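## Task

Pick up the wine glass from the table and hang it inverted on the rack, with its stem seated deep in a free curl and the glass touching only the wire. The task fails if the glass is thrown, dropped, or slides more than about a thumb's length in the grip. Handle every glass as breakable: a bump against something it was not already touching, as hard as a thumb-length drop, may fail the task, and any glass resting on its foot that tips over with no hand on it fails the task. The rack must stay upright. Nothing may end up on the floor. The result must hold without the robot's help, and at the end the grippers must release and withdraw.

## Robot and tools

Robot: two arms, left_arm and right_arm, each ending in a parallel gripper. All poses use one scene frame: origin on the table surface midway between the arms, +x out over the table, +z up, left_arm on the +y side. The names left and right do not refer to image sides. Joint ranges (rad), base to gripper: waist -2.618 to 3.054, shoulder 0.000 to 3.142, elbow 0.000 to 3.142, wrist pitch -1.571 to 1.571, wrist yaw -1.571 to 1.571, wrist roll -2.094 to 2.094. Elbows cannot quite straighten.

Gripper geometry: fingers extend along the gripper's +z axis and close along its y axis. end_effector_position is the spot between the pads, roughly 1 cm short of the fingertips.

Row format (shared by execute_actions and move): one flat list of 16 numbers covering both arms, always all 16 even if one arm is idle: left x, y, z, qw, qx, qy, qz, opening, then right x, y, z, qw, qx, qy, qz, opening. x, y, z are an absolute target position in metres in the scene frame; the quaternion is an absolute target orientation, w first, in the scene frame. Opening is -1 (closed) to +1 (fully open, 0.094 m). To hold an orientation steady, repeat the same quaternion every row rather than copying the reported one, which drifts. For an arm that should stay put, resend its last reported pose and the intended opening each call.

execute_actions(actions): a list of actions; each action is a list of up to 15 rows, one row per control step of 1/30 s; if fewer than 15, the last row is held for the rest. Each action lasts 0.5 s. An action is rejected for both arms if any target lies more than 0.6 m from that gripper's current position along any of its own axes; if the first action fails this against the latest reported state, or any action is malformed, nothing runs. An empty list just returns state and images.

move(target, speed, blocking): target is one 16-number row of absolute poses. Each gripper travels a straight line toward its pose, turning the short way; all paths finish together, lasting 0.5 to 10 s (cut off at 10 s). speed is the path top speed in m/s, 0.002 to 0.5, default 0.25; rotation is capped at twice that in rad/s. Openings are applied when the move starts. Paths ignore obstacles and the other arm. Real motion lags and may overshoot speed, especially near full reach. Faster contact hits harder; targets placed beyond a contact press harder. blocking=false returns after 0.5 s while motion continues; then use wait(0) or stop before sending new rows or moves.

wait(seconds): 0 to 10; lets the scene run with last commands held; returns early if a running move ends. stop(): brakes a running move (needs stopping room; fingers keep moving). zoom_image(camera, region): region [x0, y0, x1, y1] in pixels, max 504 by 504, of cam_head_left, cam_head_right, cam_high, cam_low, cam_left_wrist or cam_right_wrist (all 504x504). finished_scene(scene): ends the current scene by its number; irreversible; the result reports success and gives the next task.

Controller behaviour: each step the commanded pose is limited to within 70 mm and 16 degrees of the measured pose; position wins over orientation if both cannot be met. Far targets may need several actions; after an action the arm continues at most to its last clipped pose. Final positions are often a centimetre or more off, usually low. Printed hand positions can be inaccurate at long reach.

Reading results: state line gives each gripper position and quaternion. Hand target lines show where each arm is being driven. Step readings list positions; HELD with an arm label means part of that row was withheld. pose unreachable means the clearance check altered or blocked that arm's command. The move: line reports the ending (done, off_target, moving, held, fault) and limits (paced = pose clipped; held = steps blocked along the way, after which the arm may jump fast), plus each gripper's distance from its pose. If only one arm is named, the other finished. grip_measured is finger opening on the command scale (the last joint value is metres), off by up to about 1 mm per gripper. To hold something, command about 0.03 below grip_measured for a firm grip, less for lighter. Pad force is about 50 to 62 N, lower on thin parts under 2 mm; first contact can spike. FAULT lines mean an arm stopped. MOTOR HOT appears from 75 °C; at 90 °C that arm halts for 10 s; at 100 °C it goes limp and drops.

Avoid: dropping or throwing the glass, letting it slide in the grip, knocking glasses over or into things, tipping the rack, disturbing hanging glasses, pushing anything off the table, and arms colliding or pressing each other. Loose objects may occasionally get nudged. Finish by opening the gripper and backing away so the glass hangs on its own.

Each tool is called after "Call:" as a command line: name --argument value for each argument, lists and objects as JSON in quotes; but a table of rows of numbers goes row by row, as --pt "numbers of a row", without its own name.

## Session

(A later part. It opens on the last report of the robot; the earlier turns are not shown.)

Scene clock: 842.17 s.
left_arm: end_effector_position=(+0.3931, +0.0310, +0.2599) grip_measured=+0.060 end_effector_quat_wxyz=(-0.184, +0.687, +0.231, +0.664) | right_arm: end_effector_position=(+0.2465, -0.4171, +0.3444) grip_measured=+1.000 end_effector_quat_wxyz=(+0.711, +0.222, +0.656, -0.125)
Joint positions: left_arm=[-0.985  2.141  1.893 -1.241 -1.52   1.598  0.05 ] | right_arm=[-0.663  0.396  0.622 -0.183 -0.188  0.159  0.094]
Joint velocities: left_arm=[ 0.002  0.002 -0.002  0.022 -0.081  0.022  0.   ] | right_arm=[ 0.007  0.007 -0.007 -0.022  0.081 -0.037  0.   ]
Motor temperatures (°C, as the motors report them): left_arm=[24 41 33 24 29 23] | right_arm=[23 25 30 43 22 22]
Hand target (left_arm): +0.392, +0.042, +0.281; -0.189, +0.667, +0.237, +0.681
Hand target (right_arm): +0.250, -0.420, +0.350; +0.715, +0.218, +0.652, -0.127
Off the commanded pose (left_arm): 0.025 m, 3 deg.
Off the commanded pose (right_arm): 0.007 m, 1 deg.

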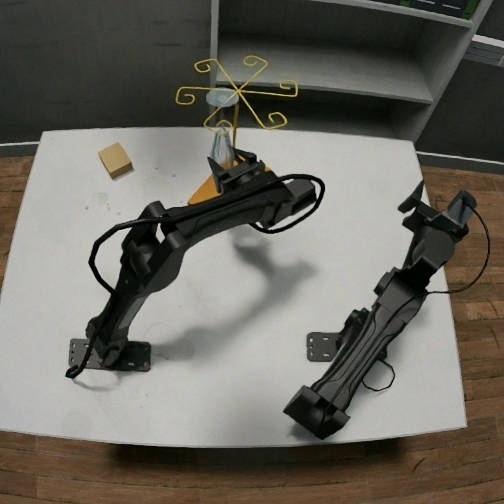

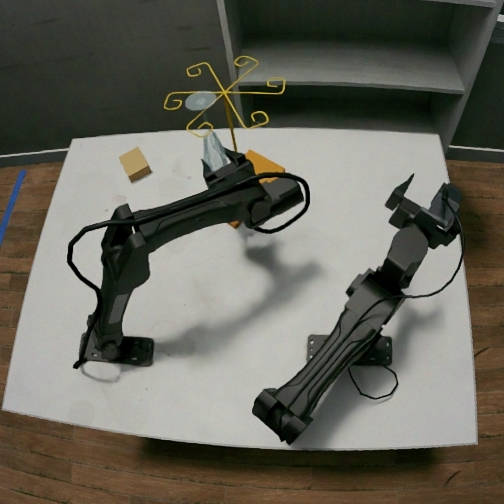

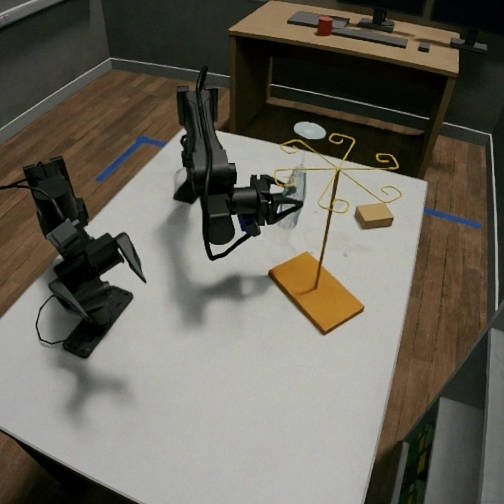

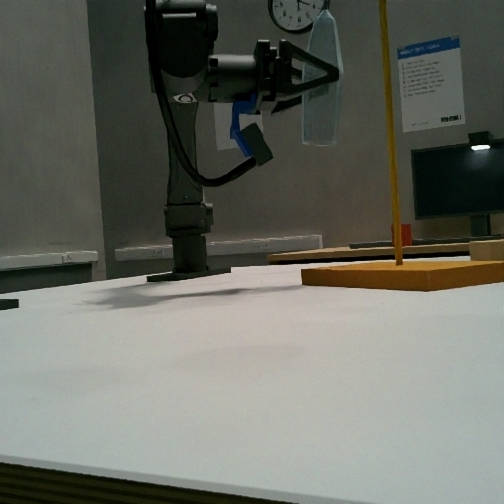

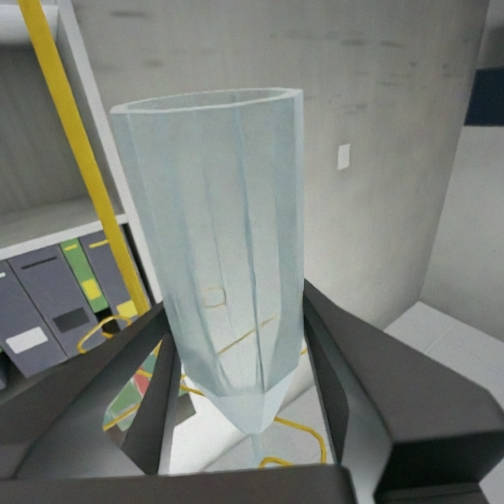

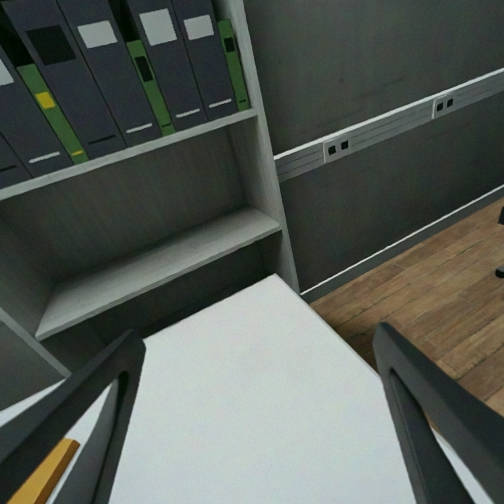

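Call:
move --target '[0.374,0.057,0.278,-0.185,0.668,0.233,0.682,0.03,0.25,-0.42,0.35,0.715,0.218,0.652,-0.127,1]' --speed 0.02

Call:
zoom_image --camera "cam_head_left" --region '[170,60,310,190]'

Call:
zoom_image --camera "cam_high" --region '[260,120,360,210]'

Scene clock: 867.73 s.
left_arm: end_effector_position=(+0.3793, +0.0512, +0.2569) grip_measured=+0.060 end_effector_quat_wxyz=(-0.185, +0.687, +0.232, +0.664) | right_arm: end_effector_position=(+0.2465, -0.4171, +0.3443) grip_measured=+1.000 end_effector_quat_wxyz=(+0.711, +0.222, +0.656, -0.125)
Joint positions: left_arm=[-0.985  2.055  1.751 -1.241 -1.52   1.543  0.05 ] | right_arm=[-0.663  0.396  0.622 -0.184 -0.188  0.159  0.094]
Joint velocities: left_arm=[-0.007 -0.027  0.017 -0.037 -0.022  0.066 -0.   ] | right_arm=[ 0.007  0.022  0.007  0.007 -0.081 -0.037  0.   ]
Motor temperatures (°C, as the motors report them): left_arm=[24 41 33 24 29 23] | right_arm=[23 25 30 43 22 22]
Hand target (left_arm): +0.374, +0.056, +0.277; -0.183, +0.669, +0.231, +0.682
Hand target (right_arm): +0.250, -0.420, +0.350; +0.715, +0.218, +0.652, -0.127
Off the commanded pose (left_arm): 0.023 m, 3 deg.
Off the commanded pose (right_arm): 0.007 m, 1 deg.
move: off_target (left_arm)

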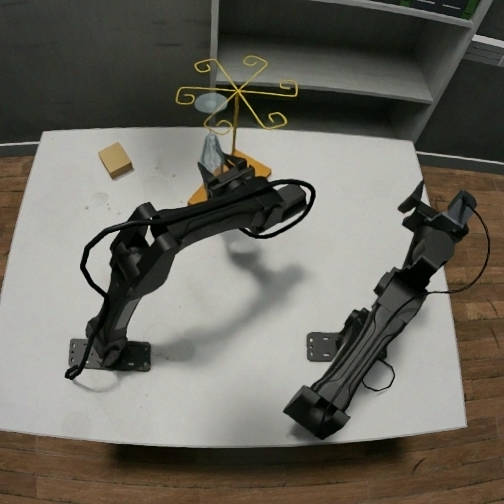

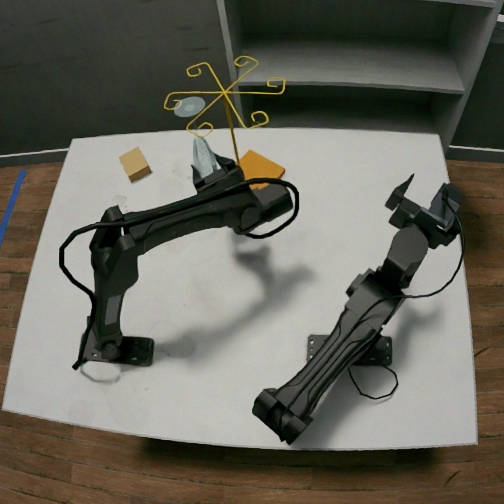

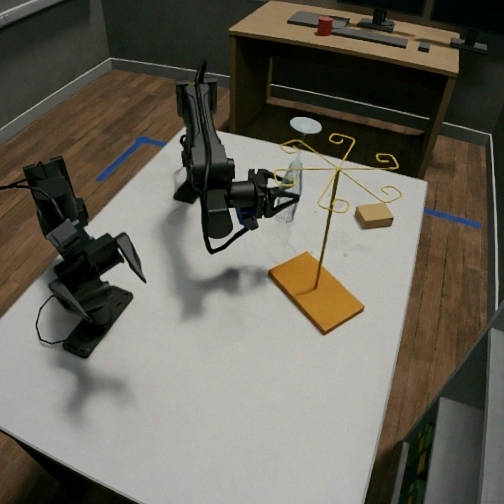

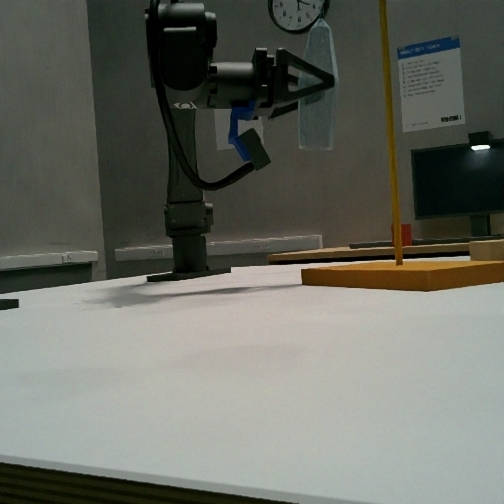

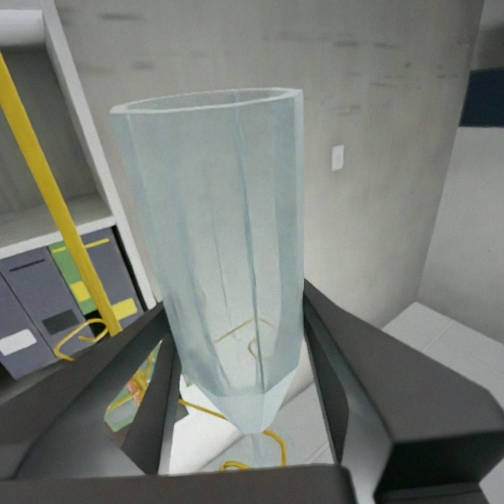

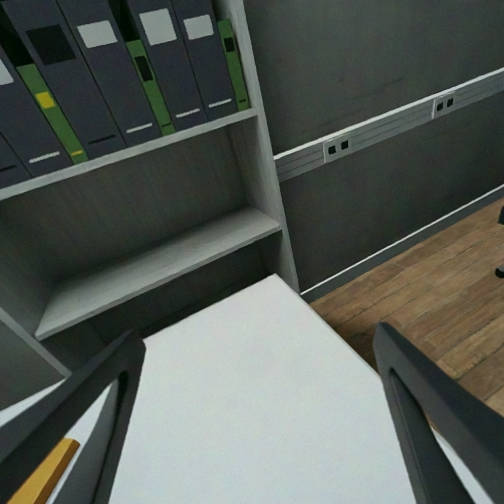

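Region (170, 60, 310, 190) of cam_head_left's 504x504 image, scaled by 3.600, with more detail than that image has; it fills the top 468 rows of this view, and the rest is white.

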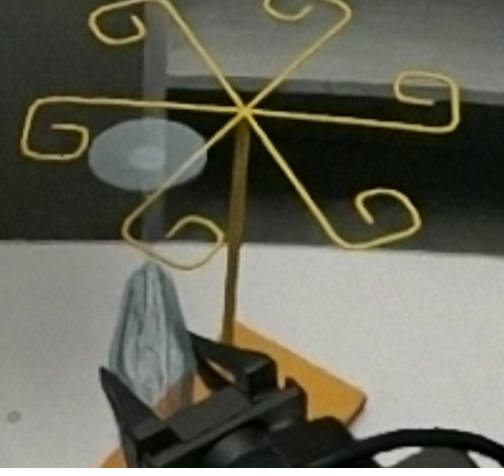

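Region (260, 120, 360, 210) of cam_high's 504x504 image, scaled by 5.040, with more detail than that image has; it fills the top 454 rows of this view, and the rest is white.

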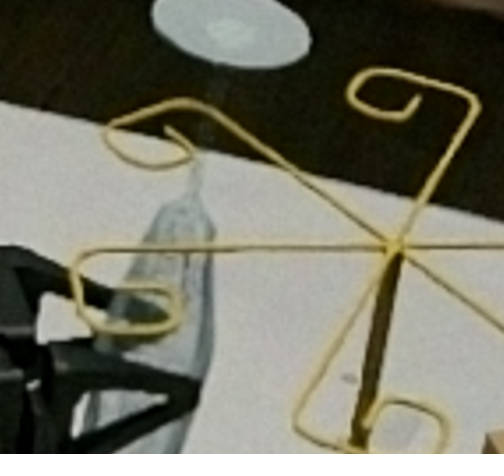

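Call:
move --target '[0.366,0.053,0.278,-0.185,0.668,0.233,0.682,0.03,0.25,-0.42,0.35,0.715,0.218,0.652,-0.127,1]' --speed 0.015

Call:
zoom_image --camera "cam_head_left" --region '[170,60,310,190]'

Call:
zoom_image --camera "cam_left_wrist" --region '[160,340,360,504]'

Scene clock: 890.07 s.
left_arm: end_effector_position=(+0.3713, +0.0526, +0.2567) grip_measured=+0.060 end_effector_quat_wxyz=(-0.182, +0.688, +0.229, +0.664) | right_arm: end_effector_position=(+0.2465, -0.4171, +0.3443) grip_measured=+1.000 end_effector_quat_wxyz=(+0.711, +0.222, +0.656, -0.125)
Joint positions: left_arm=[-1.     2.055  1.751 -1.344 -1.518  1.439  0.05 ] | right_arm=[-0.663  0.396  0.622 -0.184 -0.188  0.159  0.094]
Joint velocities: left_arm=[ 0.002  0.022  0.012 -0.168 -0.066 -0.066  0.   ] | right_arm=[-0.007 -0.002  0.012 -0.022  0.007  0.007  0.   ]
Motor temperatures (°C, as the motors report them): left_arm=[24 41 33 23 29 23] | right_arm=[23 25 30 43 22 22]
Hand target (left_arm): +0.366, +0.053, +0.277; -0.175, +0.672, +0.225, +0.684
Hand target (right_arm): +0.250, -0.420, +0.350; +0.715, +0.218, +0.652, -0.127
Off the commanded pose (left_arm): 0.022 m, 3 deg.
Off the commanded pose (right_arm): 0.007 m, 1 deg.
move: off_target (left_arm)

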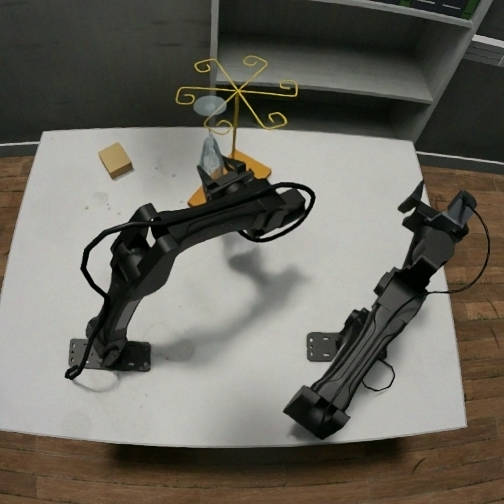

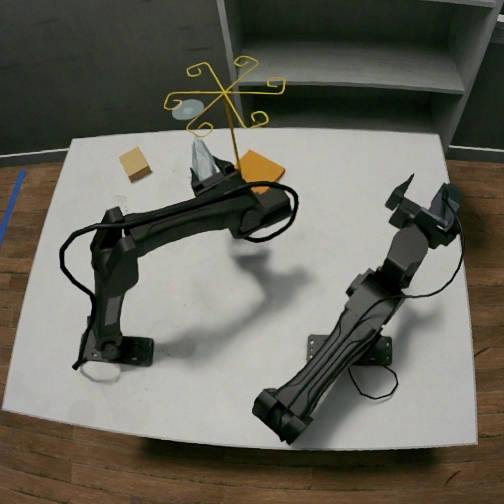

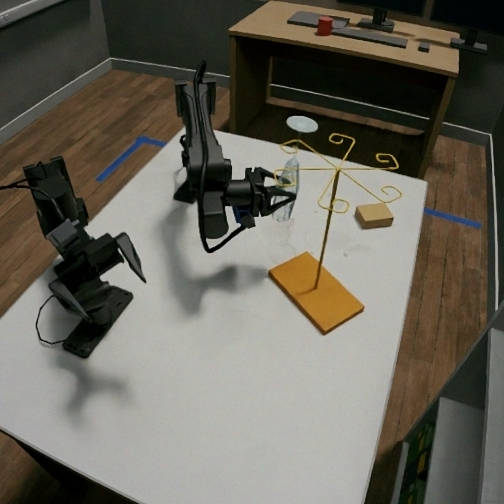

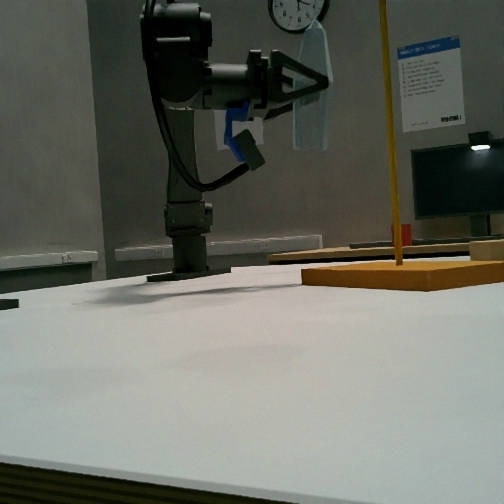

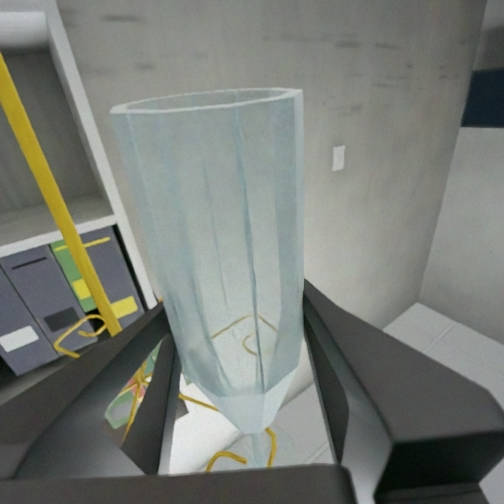

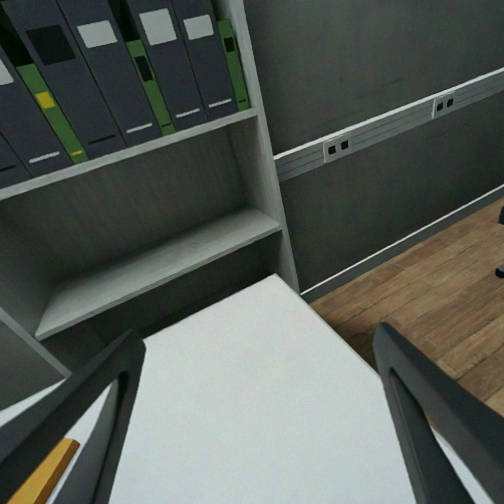

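Region (170, 60, 310, 190) of cam_head_left's 504x504 image, scaled by 3.600, with more detail than that image has; it fills the top 468 rows of this view, and the rest is white.

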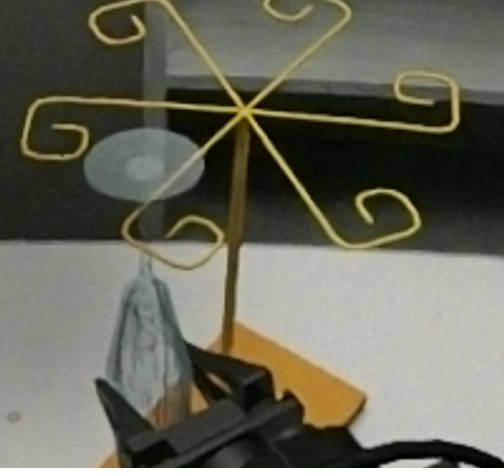

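Region (160, 340, 360, 504) of cam_left_wrist's 504x504 image, scaled by 2.520, with more detail than that image has; it fills the top 413 rows of this view, and the rest is white.

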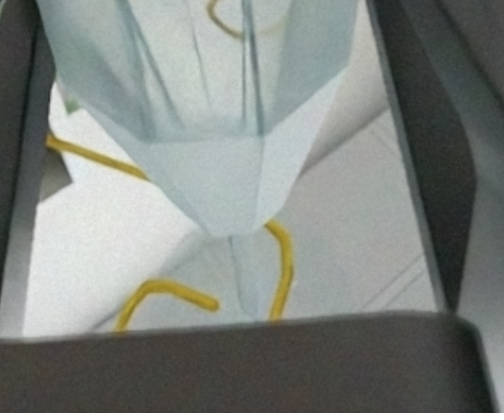

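Call:
move --target '[0.356,0.054,0.278,-0.185,0.668,0.233,0.682,0.03,0.25,-0.42,0.35,0.715,0.218,0.652,-0.127,1]' --speed 0.015

Call:
zoom_image --camera "cam_head_left" --region '[170,60,310,190]'

Call:
zoom_image --camera "cam_left_wrist" --region '[160,340,360,504]'

Scene clock: 914.27 s.
left_arm: end_effector_position=(+0.3577, +0.0581, +0.2564) grip_measured=+0.060 end_effector_quat_wxyz=(-0.182, +0.695, +0.223, +0.658) | right_arm: end_effector_position=(+0.2465, -0.4171, +0.3442) grip_measured=+1.000 end_effector_quat_wxyz=(+0.711, +0.222, +0.656, -0.125)
Joint positions: left_arm=[-1.022  2.055  1.751 -1.537 -1.501  1.259  0.05 ] | right_arm=[-0.663  0.396  0.622 -0.184 -0.188  0.159  0.094]
Joint velocities: left_arm=[-0.012  0.002 -0.012 -0.007  0.007  0.007 -0.   ] | right_arm=[-0.007 -0.002 -0.002 -0.051 -0.022  0.007  0.   ]
Motor temperatures (°C, as the motors report them): left_arm=[24 40 33 23 29 23] | right_arm=[23 25 30 43 22 22]
Hand target (left_arm): +0.356, +0.054, +0.277; -0.168, +0.677, +0.220, +0.682
Hand target (right_arm): +0.250, -0.420, +0.350; +0.715, +0.218, +0.652, -0.127
Off the commanded pose (left_arm): 0.022 m, 4 deg.
Off the commanded pose (right_arm): 0.007 m, 1 deg.
joint sent to its limit (left arm) — the command would take joint 4 (wrist pitch) past its lower limit, so that joint was sent only as far as its limit.
move: off_target (left_arm)

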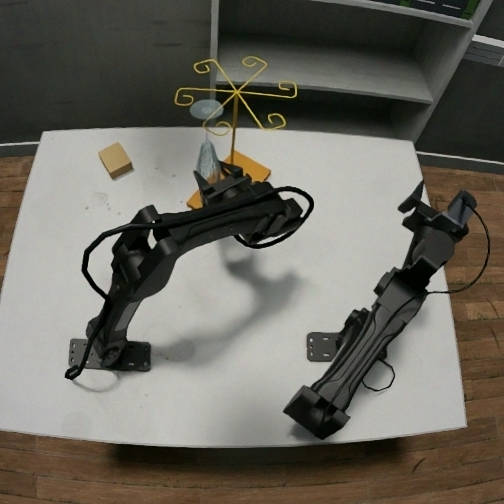

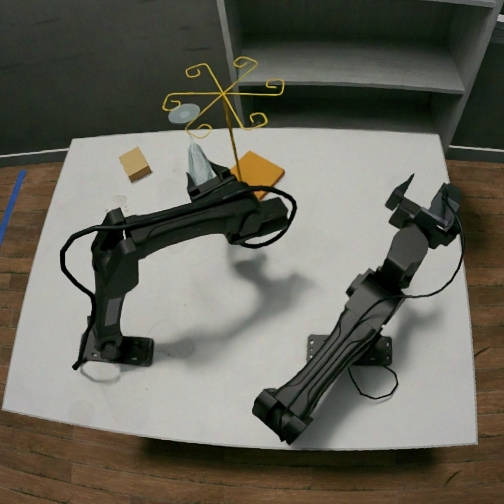

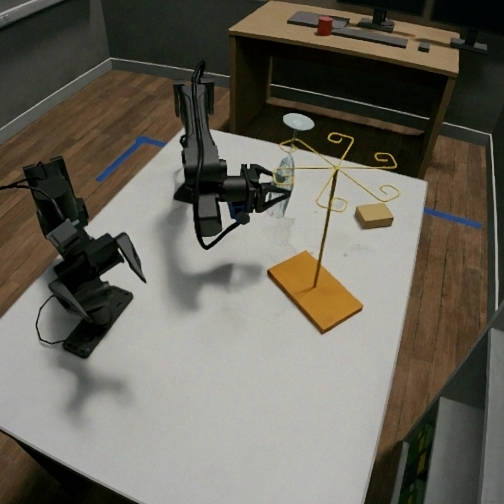

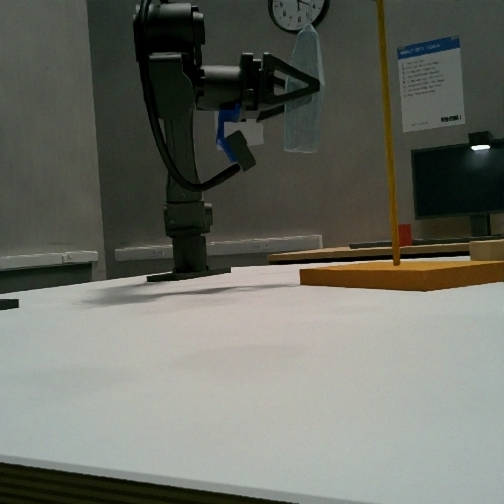

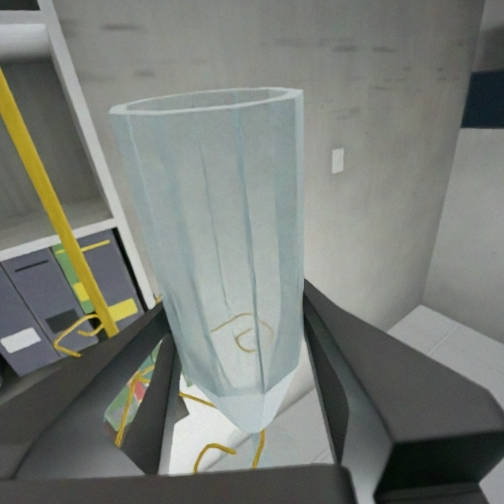

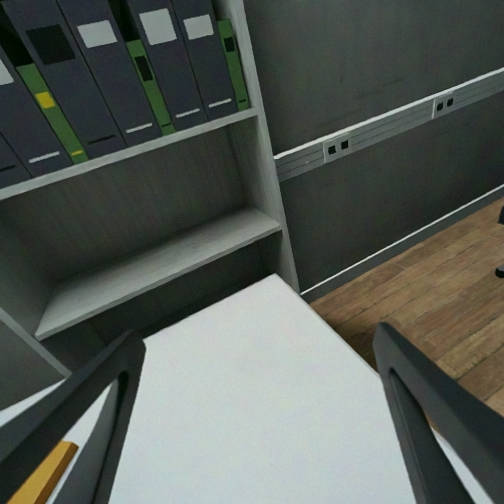

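Region (170, 60, 310, 190) of cam_head_left's 504x504 image, scaled by 3.600, with more detail than that image has; it fills the top 468 rows of this view, and the rest is white.

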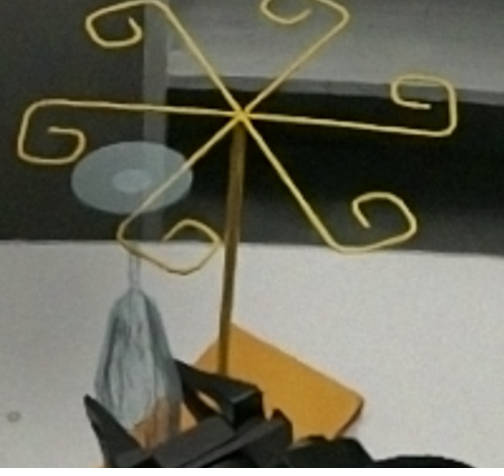

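Region (160, 340, 360, 504) of cam_left_wrist's 504x504 image, scaled by 2.520, with more detail than that image has; it fills the top 413 rows of this view, and the rest is white.

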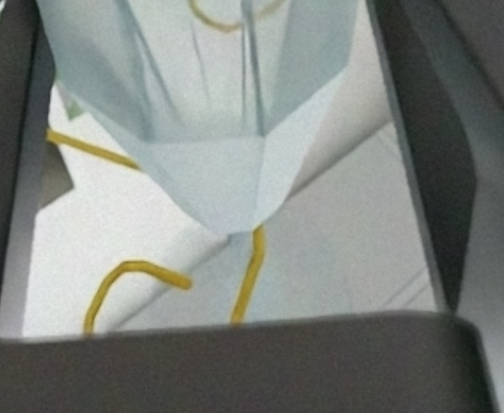

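Call:
move --target '[0.359,0.048,0.278,-0.165,0.674,0.212,0.688,0.03,0.25,-0.42,0.35,0.715,0.218,0.652,-0.127,1]' --speed 0.012

Call:
zoom_image --camera "cam_head_left" --region '[170,60,310,190]'

Call:
zoom_image --camera "cam_left_wrist" --region '[160,340,360,504]'

Scene clock: 936.90 s.
left_arm: end_effector_position=(+0.3588, +0.0568, +0.2605) grip_measured=+0.060 end_effector_quat_wxyz=(-0.184, +0.689, +0.217, +0.667) | right_arm: end_effector_position=(+0.2465, -0.4171, +0.3443) grip_measured=+1.000 end_effector_quat_wxyz=(+0.711, +0.222, +0.656, -0.125)
Joint positions: left_arm=[-1.022  2.055  1.751 -1.53  -1.526  1.27   0.05 ] | right_arm=[-0.663  0.396  0.622 -0.184 -0.188  0.159  0.094]
Joint velocities: left_arm=[-0.007 -0.007 -0.012 -0.037 -0.022  0.022  0.001] | right_arm=[-0.002  0.007  0.002  0.037  0.007 -0.037  0.   ]
Motor temperatures (°C, as the motors report them): left_arm=[24 39 34 23 29 23] | right_arm=[23 25 30 43 22 22]
Hand target (left_arm): +0.358, +0.049, +0.278; -0.168, +0.673, +0.215, +0.688
Hand target (right_arm): +0.250, -0.420, +0.350; +0.715, +0.218, +0.652, -0.127
Off the commanded pose (left_arm): 0.020 m, 4 deg.
Off the commanded pose (right_arm): 0.007 m, 1 deg.
move: off_target (left_arm)

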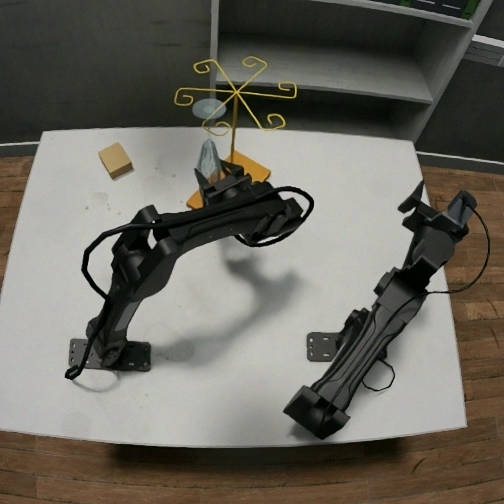

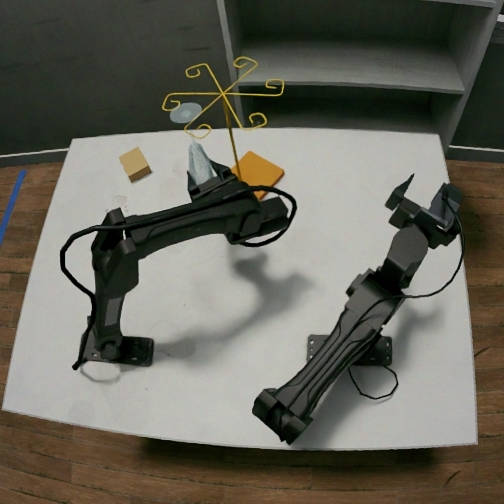

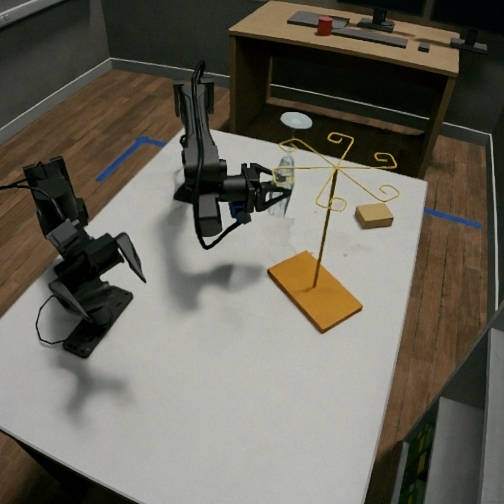

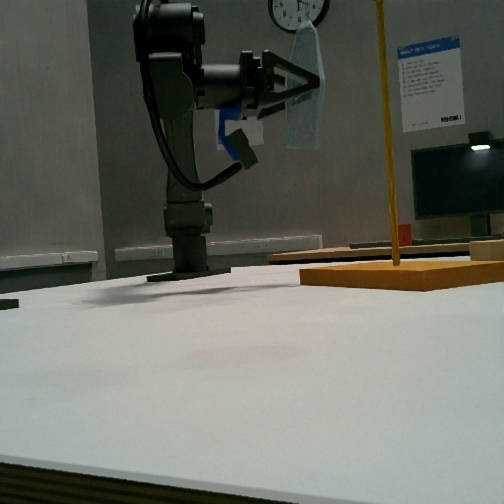

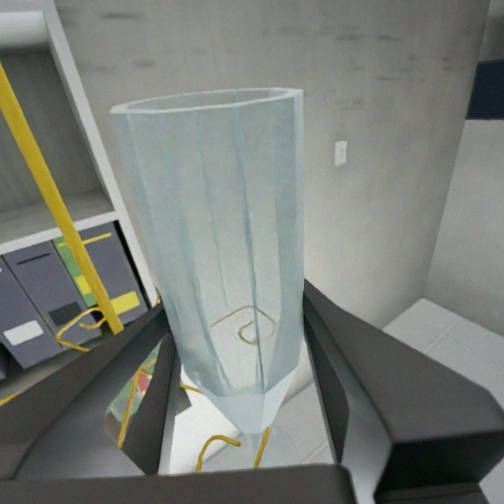

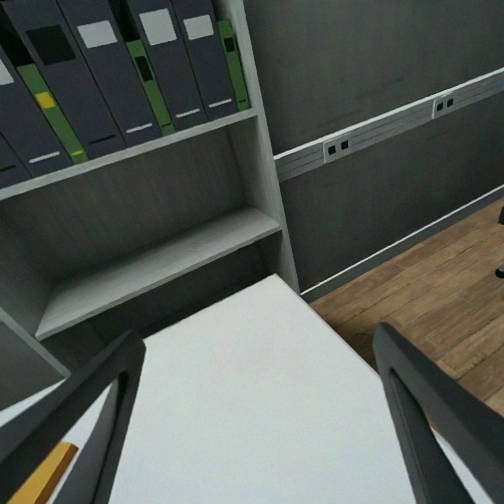

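Region (170, 60, 310, 190) of cam_head_left's 504x504 image, scaled by 3.600, with more detail than that image has; it fills the top 468 rows of this view, and the rest is white.

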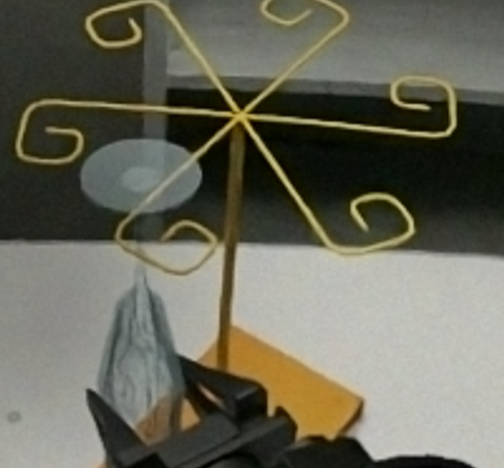

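Region (160, 340, 360, 504) of cam_left_wrist's 504x504 image, scaled by 2.520, with more detail than that image has; it fills the top 413 rows of this view, and the rest is white.

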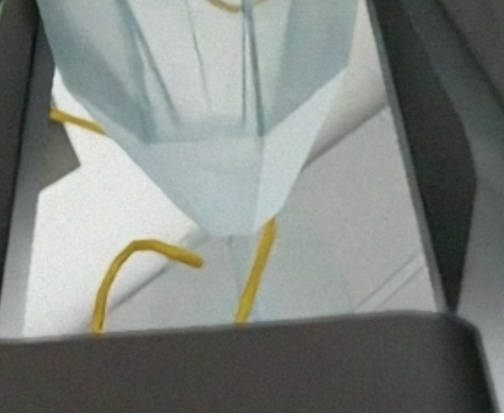

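Call:
move --target '[0.362,0.044,0.278,-0.145,0.680,0.192,0.692,0.03,0.25,-0.42,0.35,0.715,0.218,0.652,-0.127,1]' --speed 0.01

Call:
zoom_image --camera "cam_head_left" --region '[170,60,310,190]'

Call:
zoom_image --camera "cam_left_wrist" --region '[160,340,360,504]'

Scene clock: 963.27 s.
left_arm: end_effector_position=(+0.3668, +0.0437, +0.2581) grip_measured=+0.060 end_effector_quat_wxyz=(-0.170, +0.698, +0.205, +0.664) | right_arm: end_effector_position=(+0.2465, -0.4171, +0.3444) grip_measured=+1.000 end_effector_quat_wxyz=(+0.711, +0.222, +0.656, -0.125)
Joint positions: left_arm=[-1.022  1.904  1.523 -0.768 -1.506  1.96   0.05 ] | right_arm=[-0.663  0.396  0.622 -0.183 -0.188  0.159  0.094]
Joint velocities: left_arm=[ 0.022 -0.066 -0.1    0.198  0.022  0.212  0.001] | right_arm=[-0.022  0.002 -0.002  0.022  0.007  0.051  0.   ]
Motor temperatures (°C, as the motors report them): left_arm=[24 40 34 23 29 23] | right_arm=[23 25 30 43 22 22]
Hand target (left_arm): +0.361, +0.046, +0.278; -0.162, +0.682, +0.214, +0.680
Hand target (right_arm): +0.250, -0.420, +0.350; +0.715, +0.218, +0.652, -0.127
Off the commanded pose (left_arm): 0.020 m, 5 deg.
Off the commanded pose (right_arm): 0.007 m, 1 deg.
move: off_target (left_arm)

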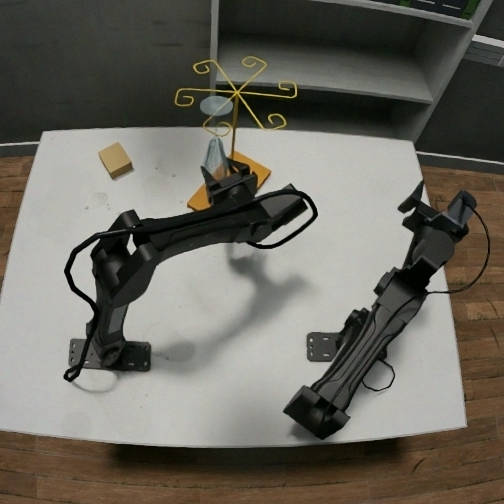

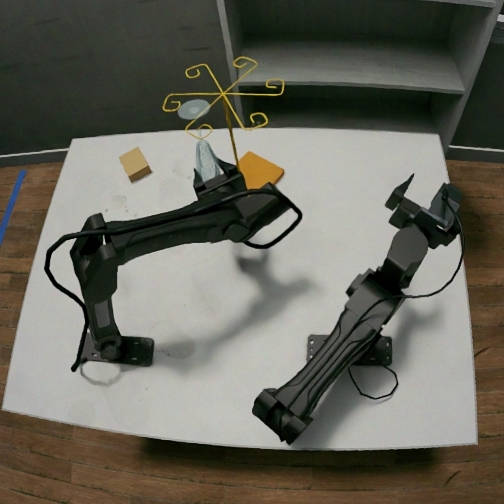

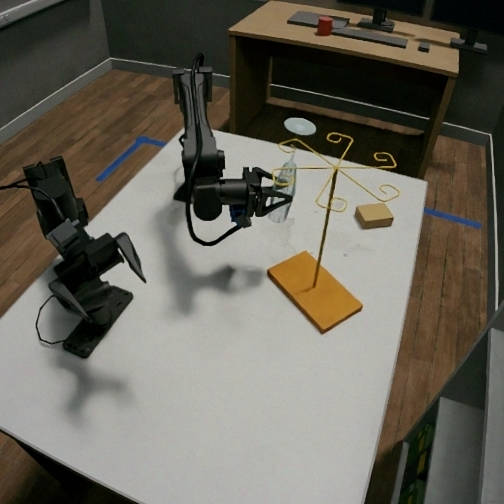

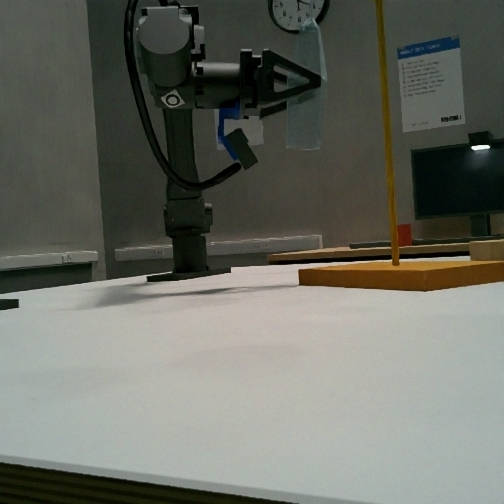

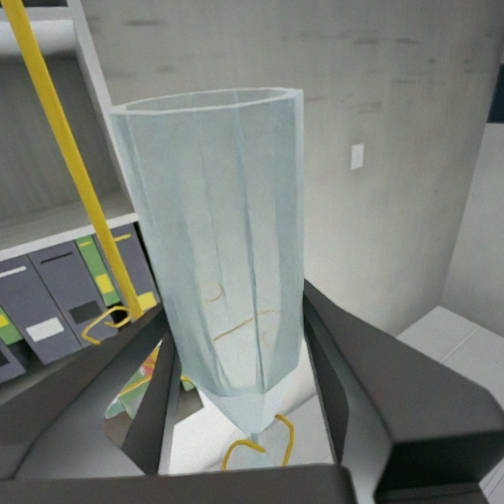

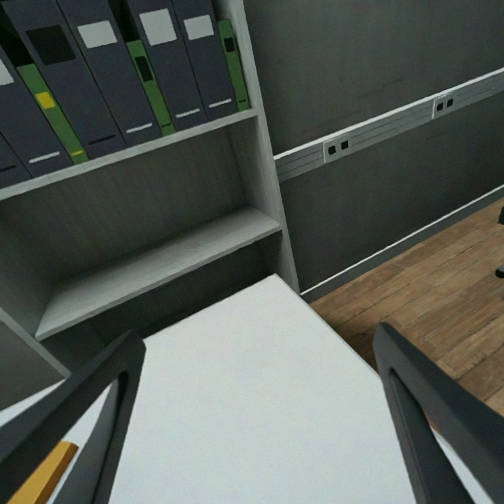

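Region (170, 60, 310, 190) of cam_head_left's 504x504 image, scaled by 3.600, with more detail than that image has; it fills the top 468 rows of this view, and the rest is white.

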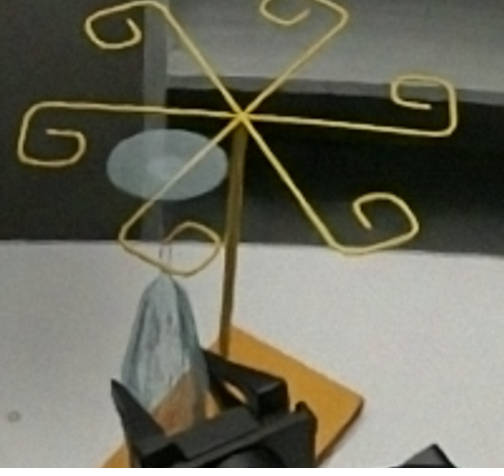

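Region (160, 340, 360, 504) of cam_left_wrist's 504x504 image, scaled by 2.520, with more detail than that image has; it fills the top 413 rows of this view, and the rest is white.

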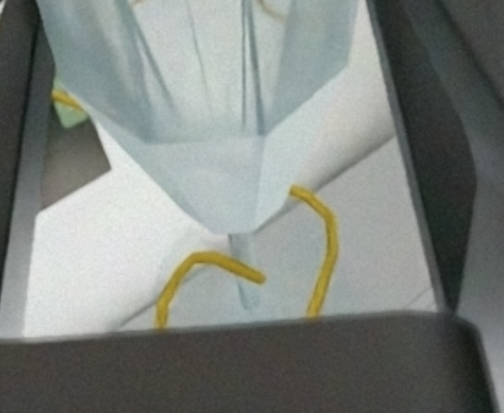

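Call:
move --target '[0.357,0.050,0.278,-0.145,0.680,0.192,0.692,0.03,0.25,-0.42,0.35,0.715,0.218,0.652,-0.127,1]' --speed 0.01

Call:
zoom_image --camera "cam_head_left" --region '[170,60,310,190]'

Call:
zoom_image --camera "cam_left_wrist" --region '[160,340,360,504]'

Scene clock: 979.63 s.
left_arm: end_effector_position=(+0.3646, +0.0469, +0.2591) grip_measured=+0.060 end_effector_quat_wxyz=(-0.164, +0.702, +0.202, +0.664) | right_arm: end_effector_position=(+0.2465, -0.4171, +0.3443) grip_measured=+1.000 end_effector_quat_wxyz=(+0.711, +0.222, +0.656, -0.125)
Joint positions: left_arm=[-1.022  1.85   1.444 -0.613 -1.494  2.086  0.05 ] | right_arm=[-0.663  0.396  0.622 -0.184 -0.188  0.159  0.094]
Joint velocities: left_arm=[ 0.002 -0.037 -0.002 -0.066  0.051  0.007  0.001] | right_arm=[-0.007 -0.012 -0.002 -0.037 -0.037  0.022  0.   ]
Motor temperatures (°C, as the motors report them): left_arm=[24 41 33 24 29 23] | right_arm=[23 25 30 43 22 22]
Hand target (left_arm): +0.357, +0.050, +0.277; -0.158, +0.685, +0.212, +0.679
Hand target (right_arm): +0.250, -0.420, +0.350; +0.715, +0.218, +0.652, -0.127
Off the commanded pose (left_arm): 0.021 m, 5 deg.
Off the commanded pose (right_arm): 0.007 m, 1 deg.
joint sent to its limit (left arm) — the command would take joint 6 (wrist roll) past its upper limit, so that joint was sent only as far as its limit.
move: off_target (left_arm)

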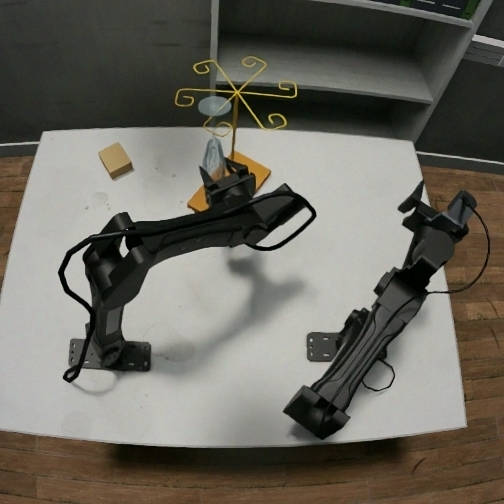

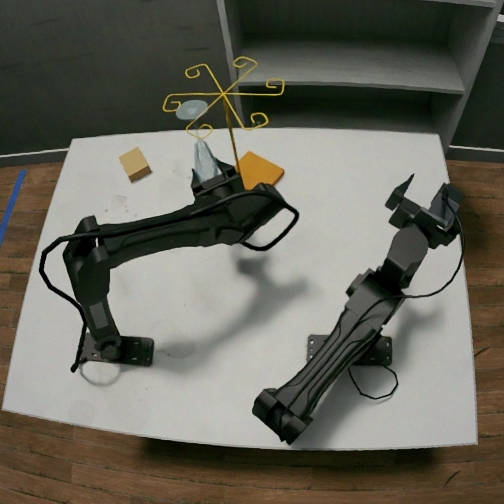

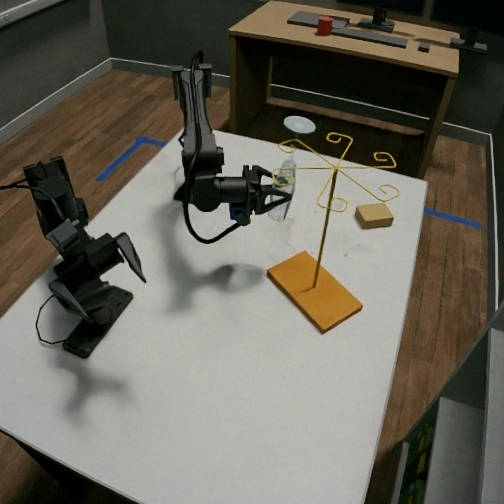

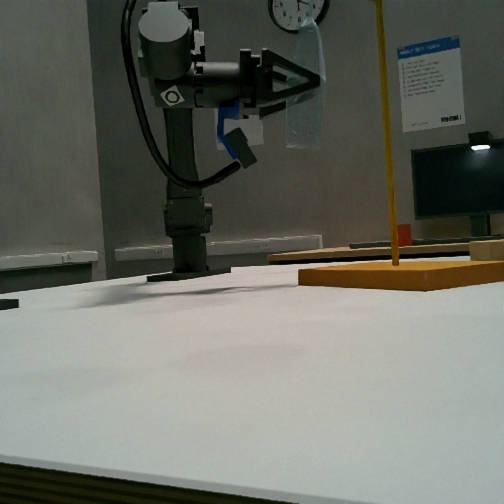

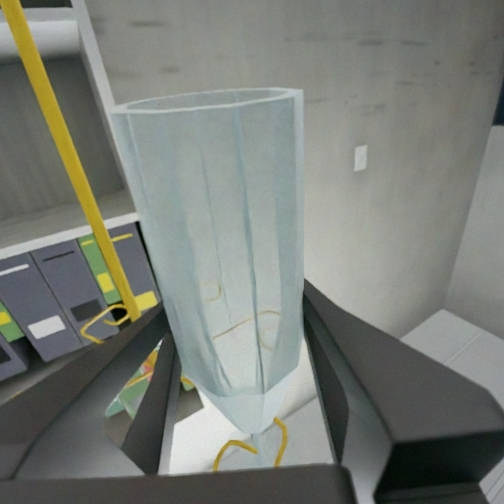

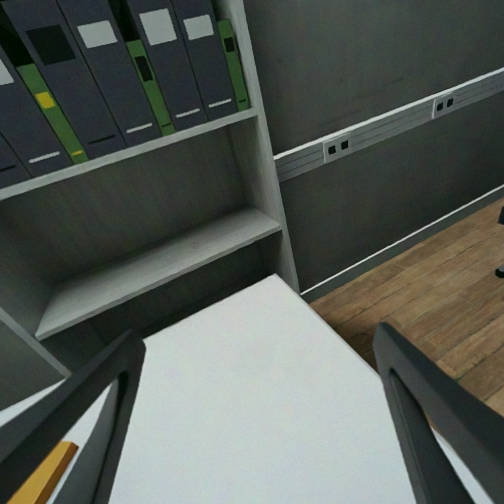

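Region (170, 60, 310, 190) of cam_head_left's 504x504 image, scaled by 3.600, with more detail than that image has; it fills the top 468 rows of this view, and the rest is white.

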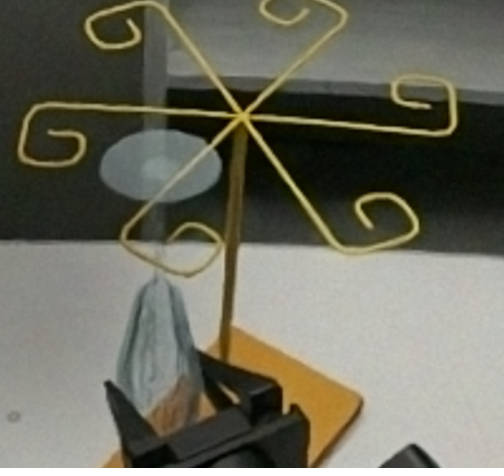

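Region (160, 340, 360, 504) of cam_left_wrist's 504x504 image, scaled by 2.520, with more detail than that image has; it fills the top 413 rows of this view, and the rest is white.

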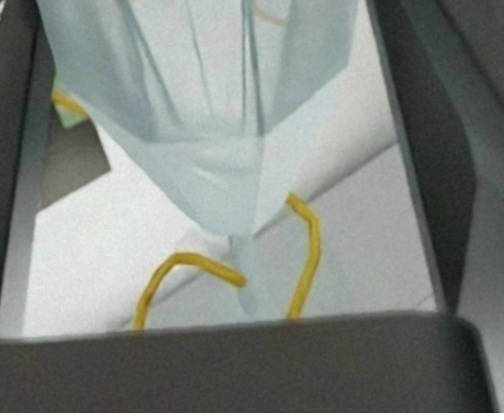

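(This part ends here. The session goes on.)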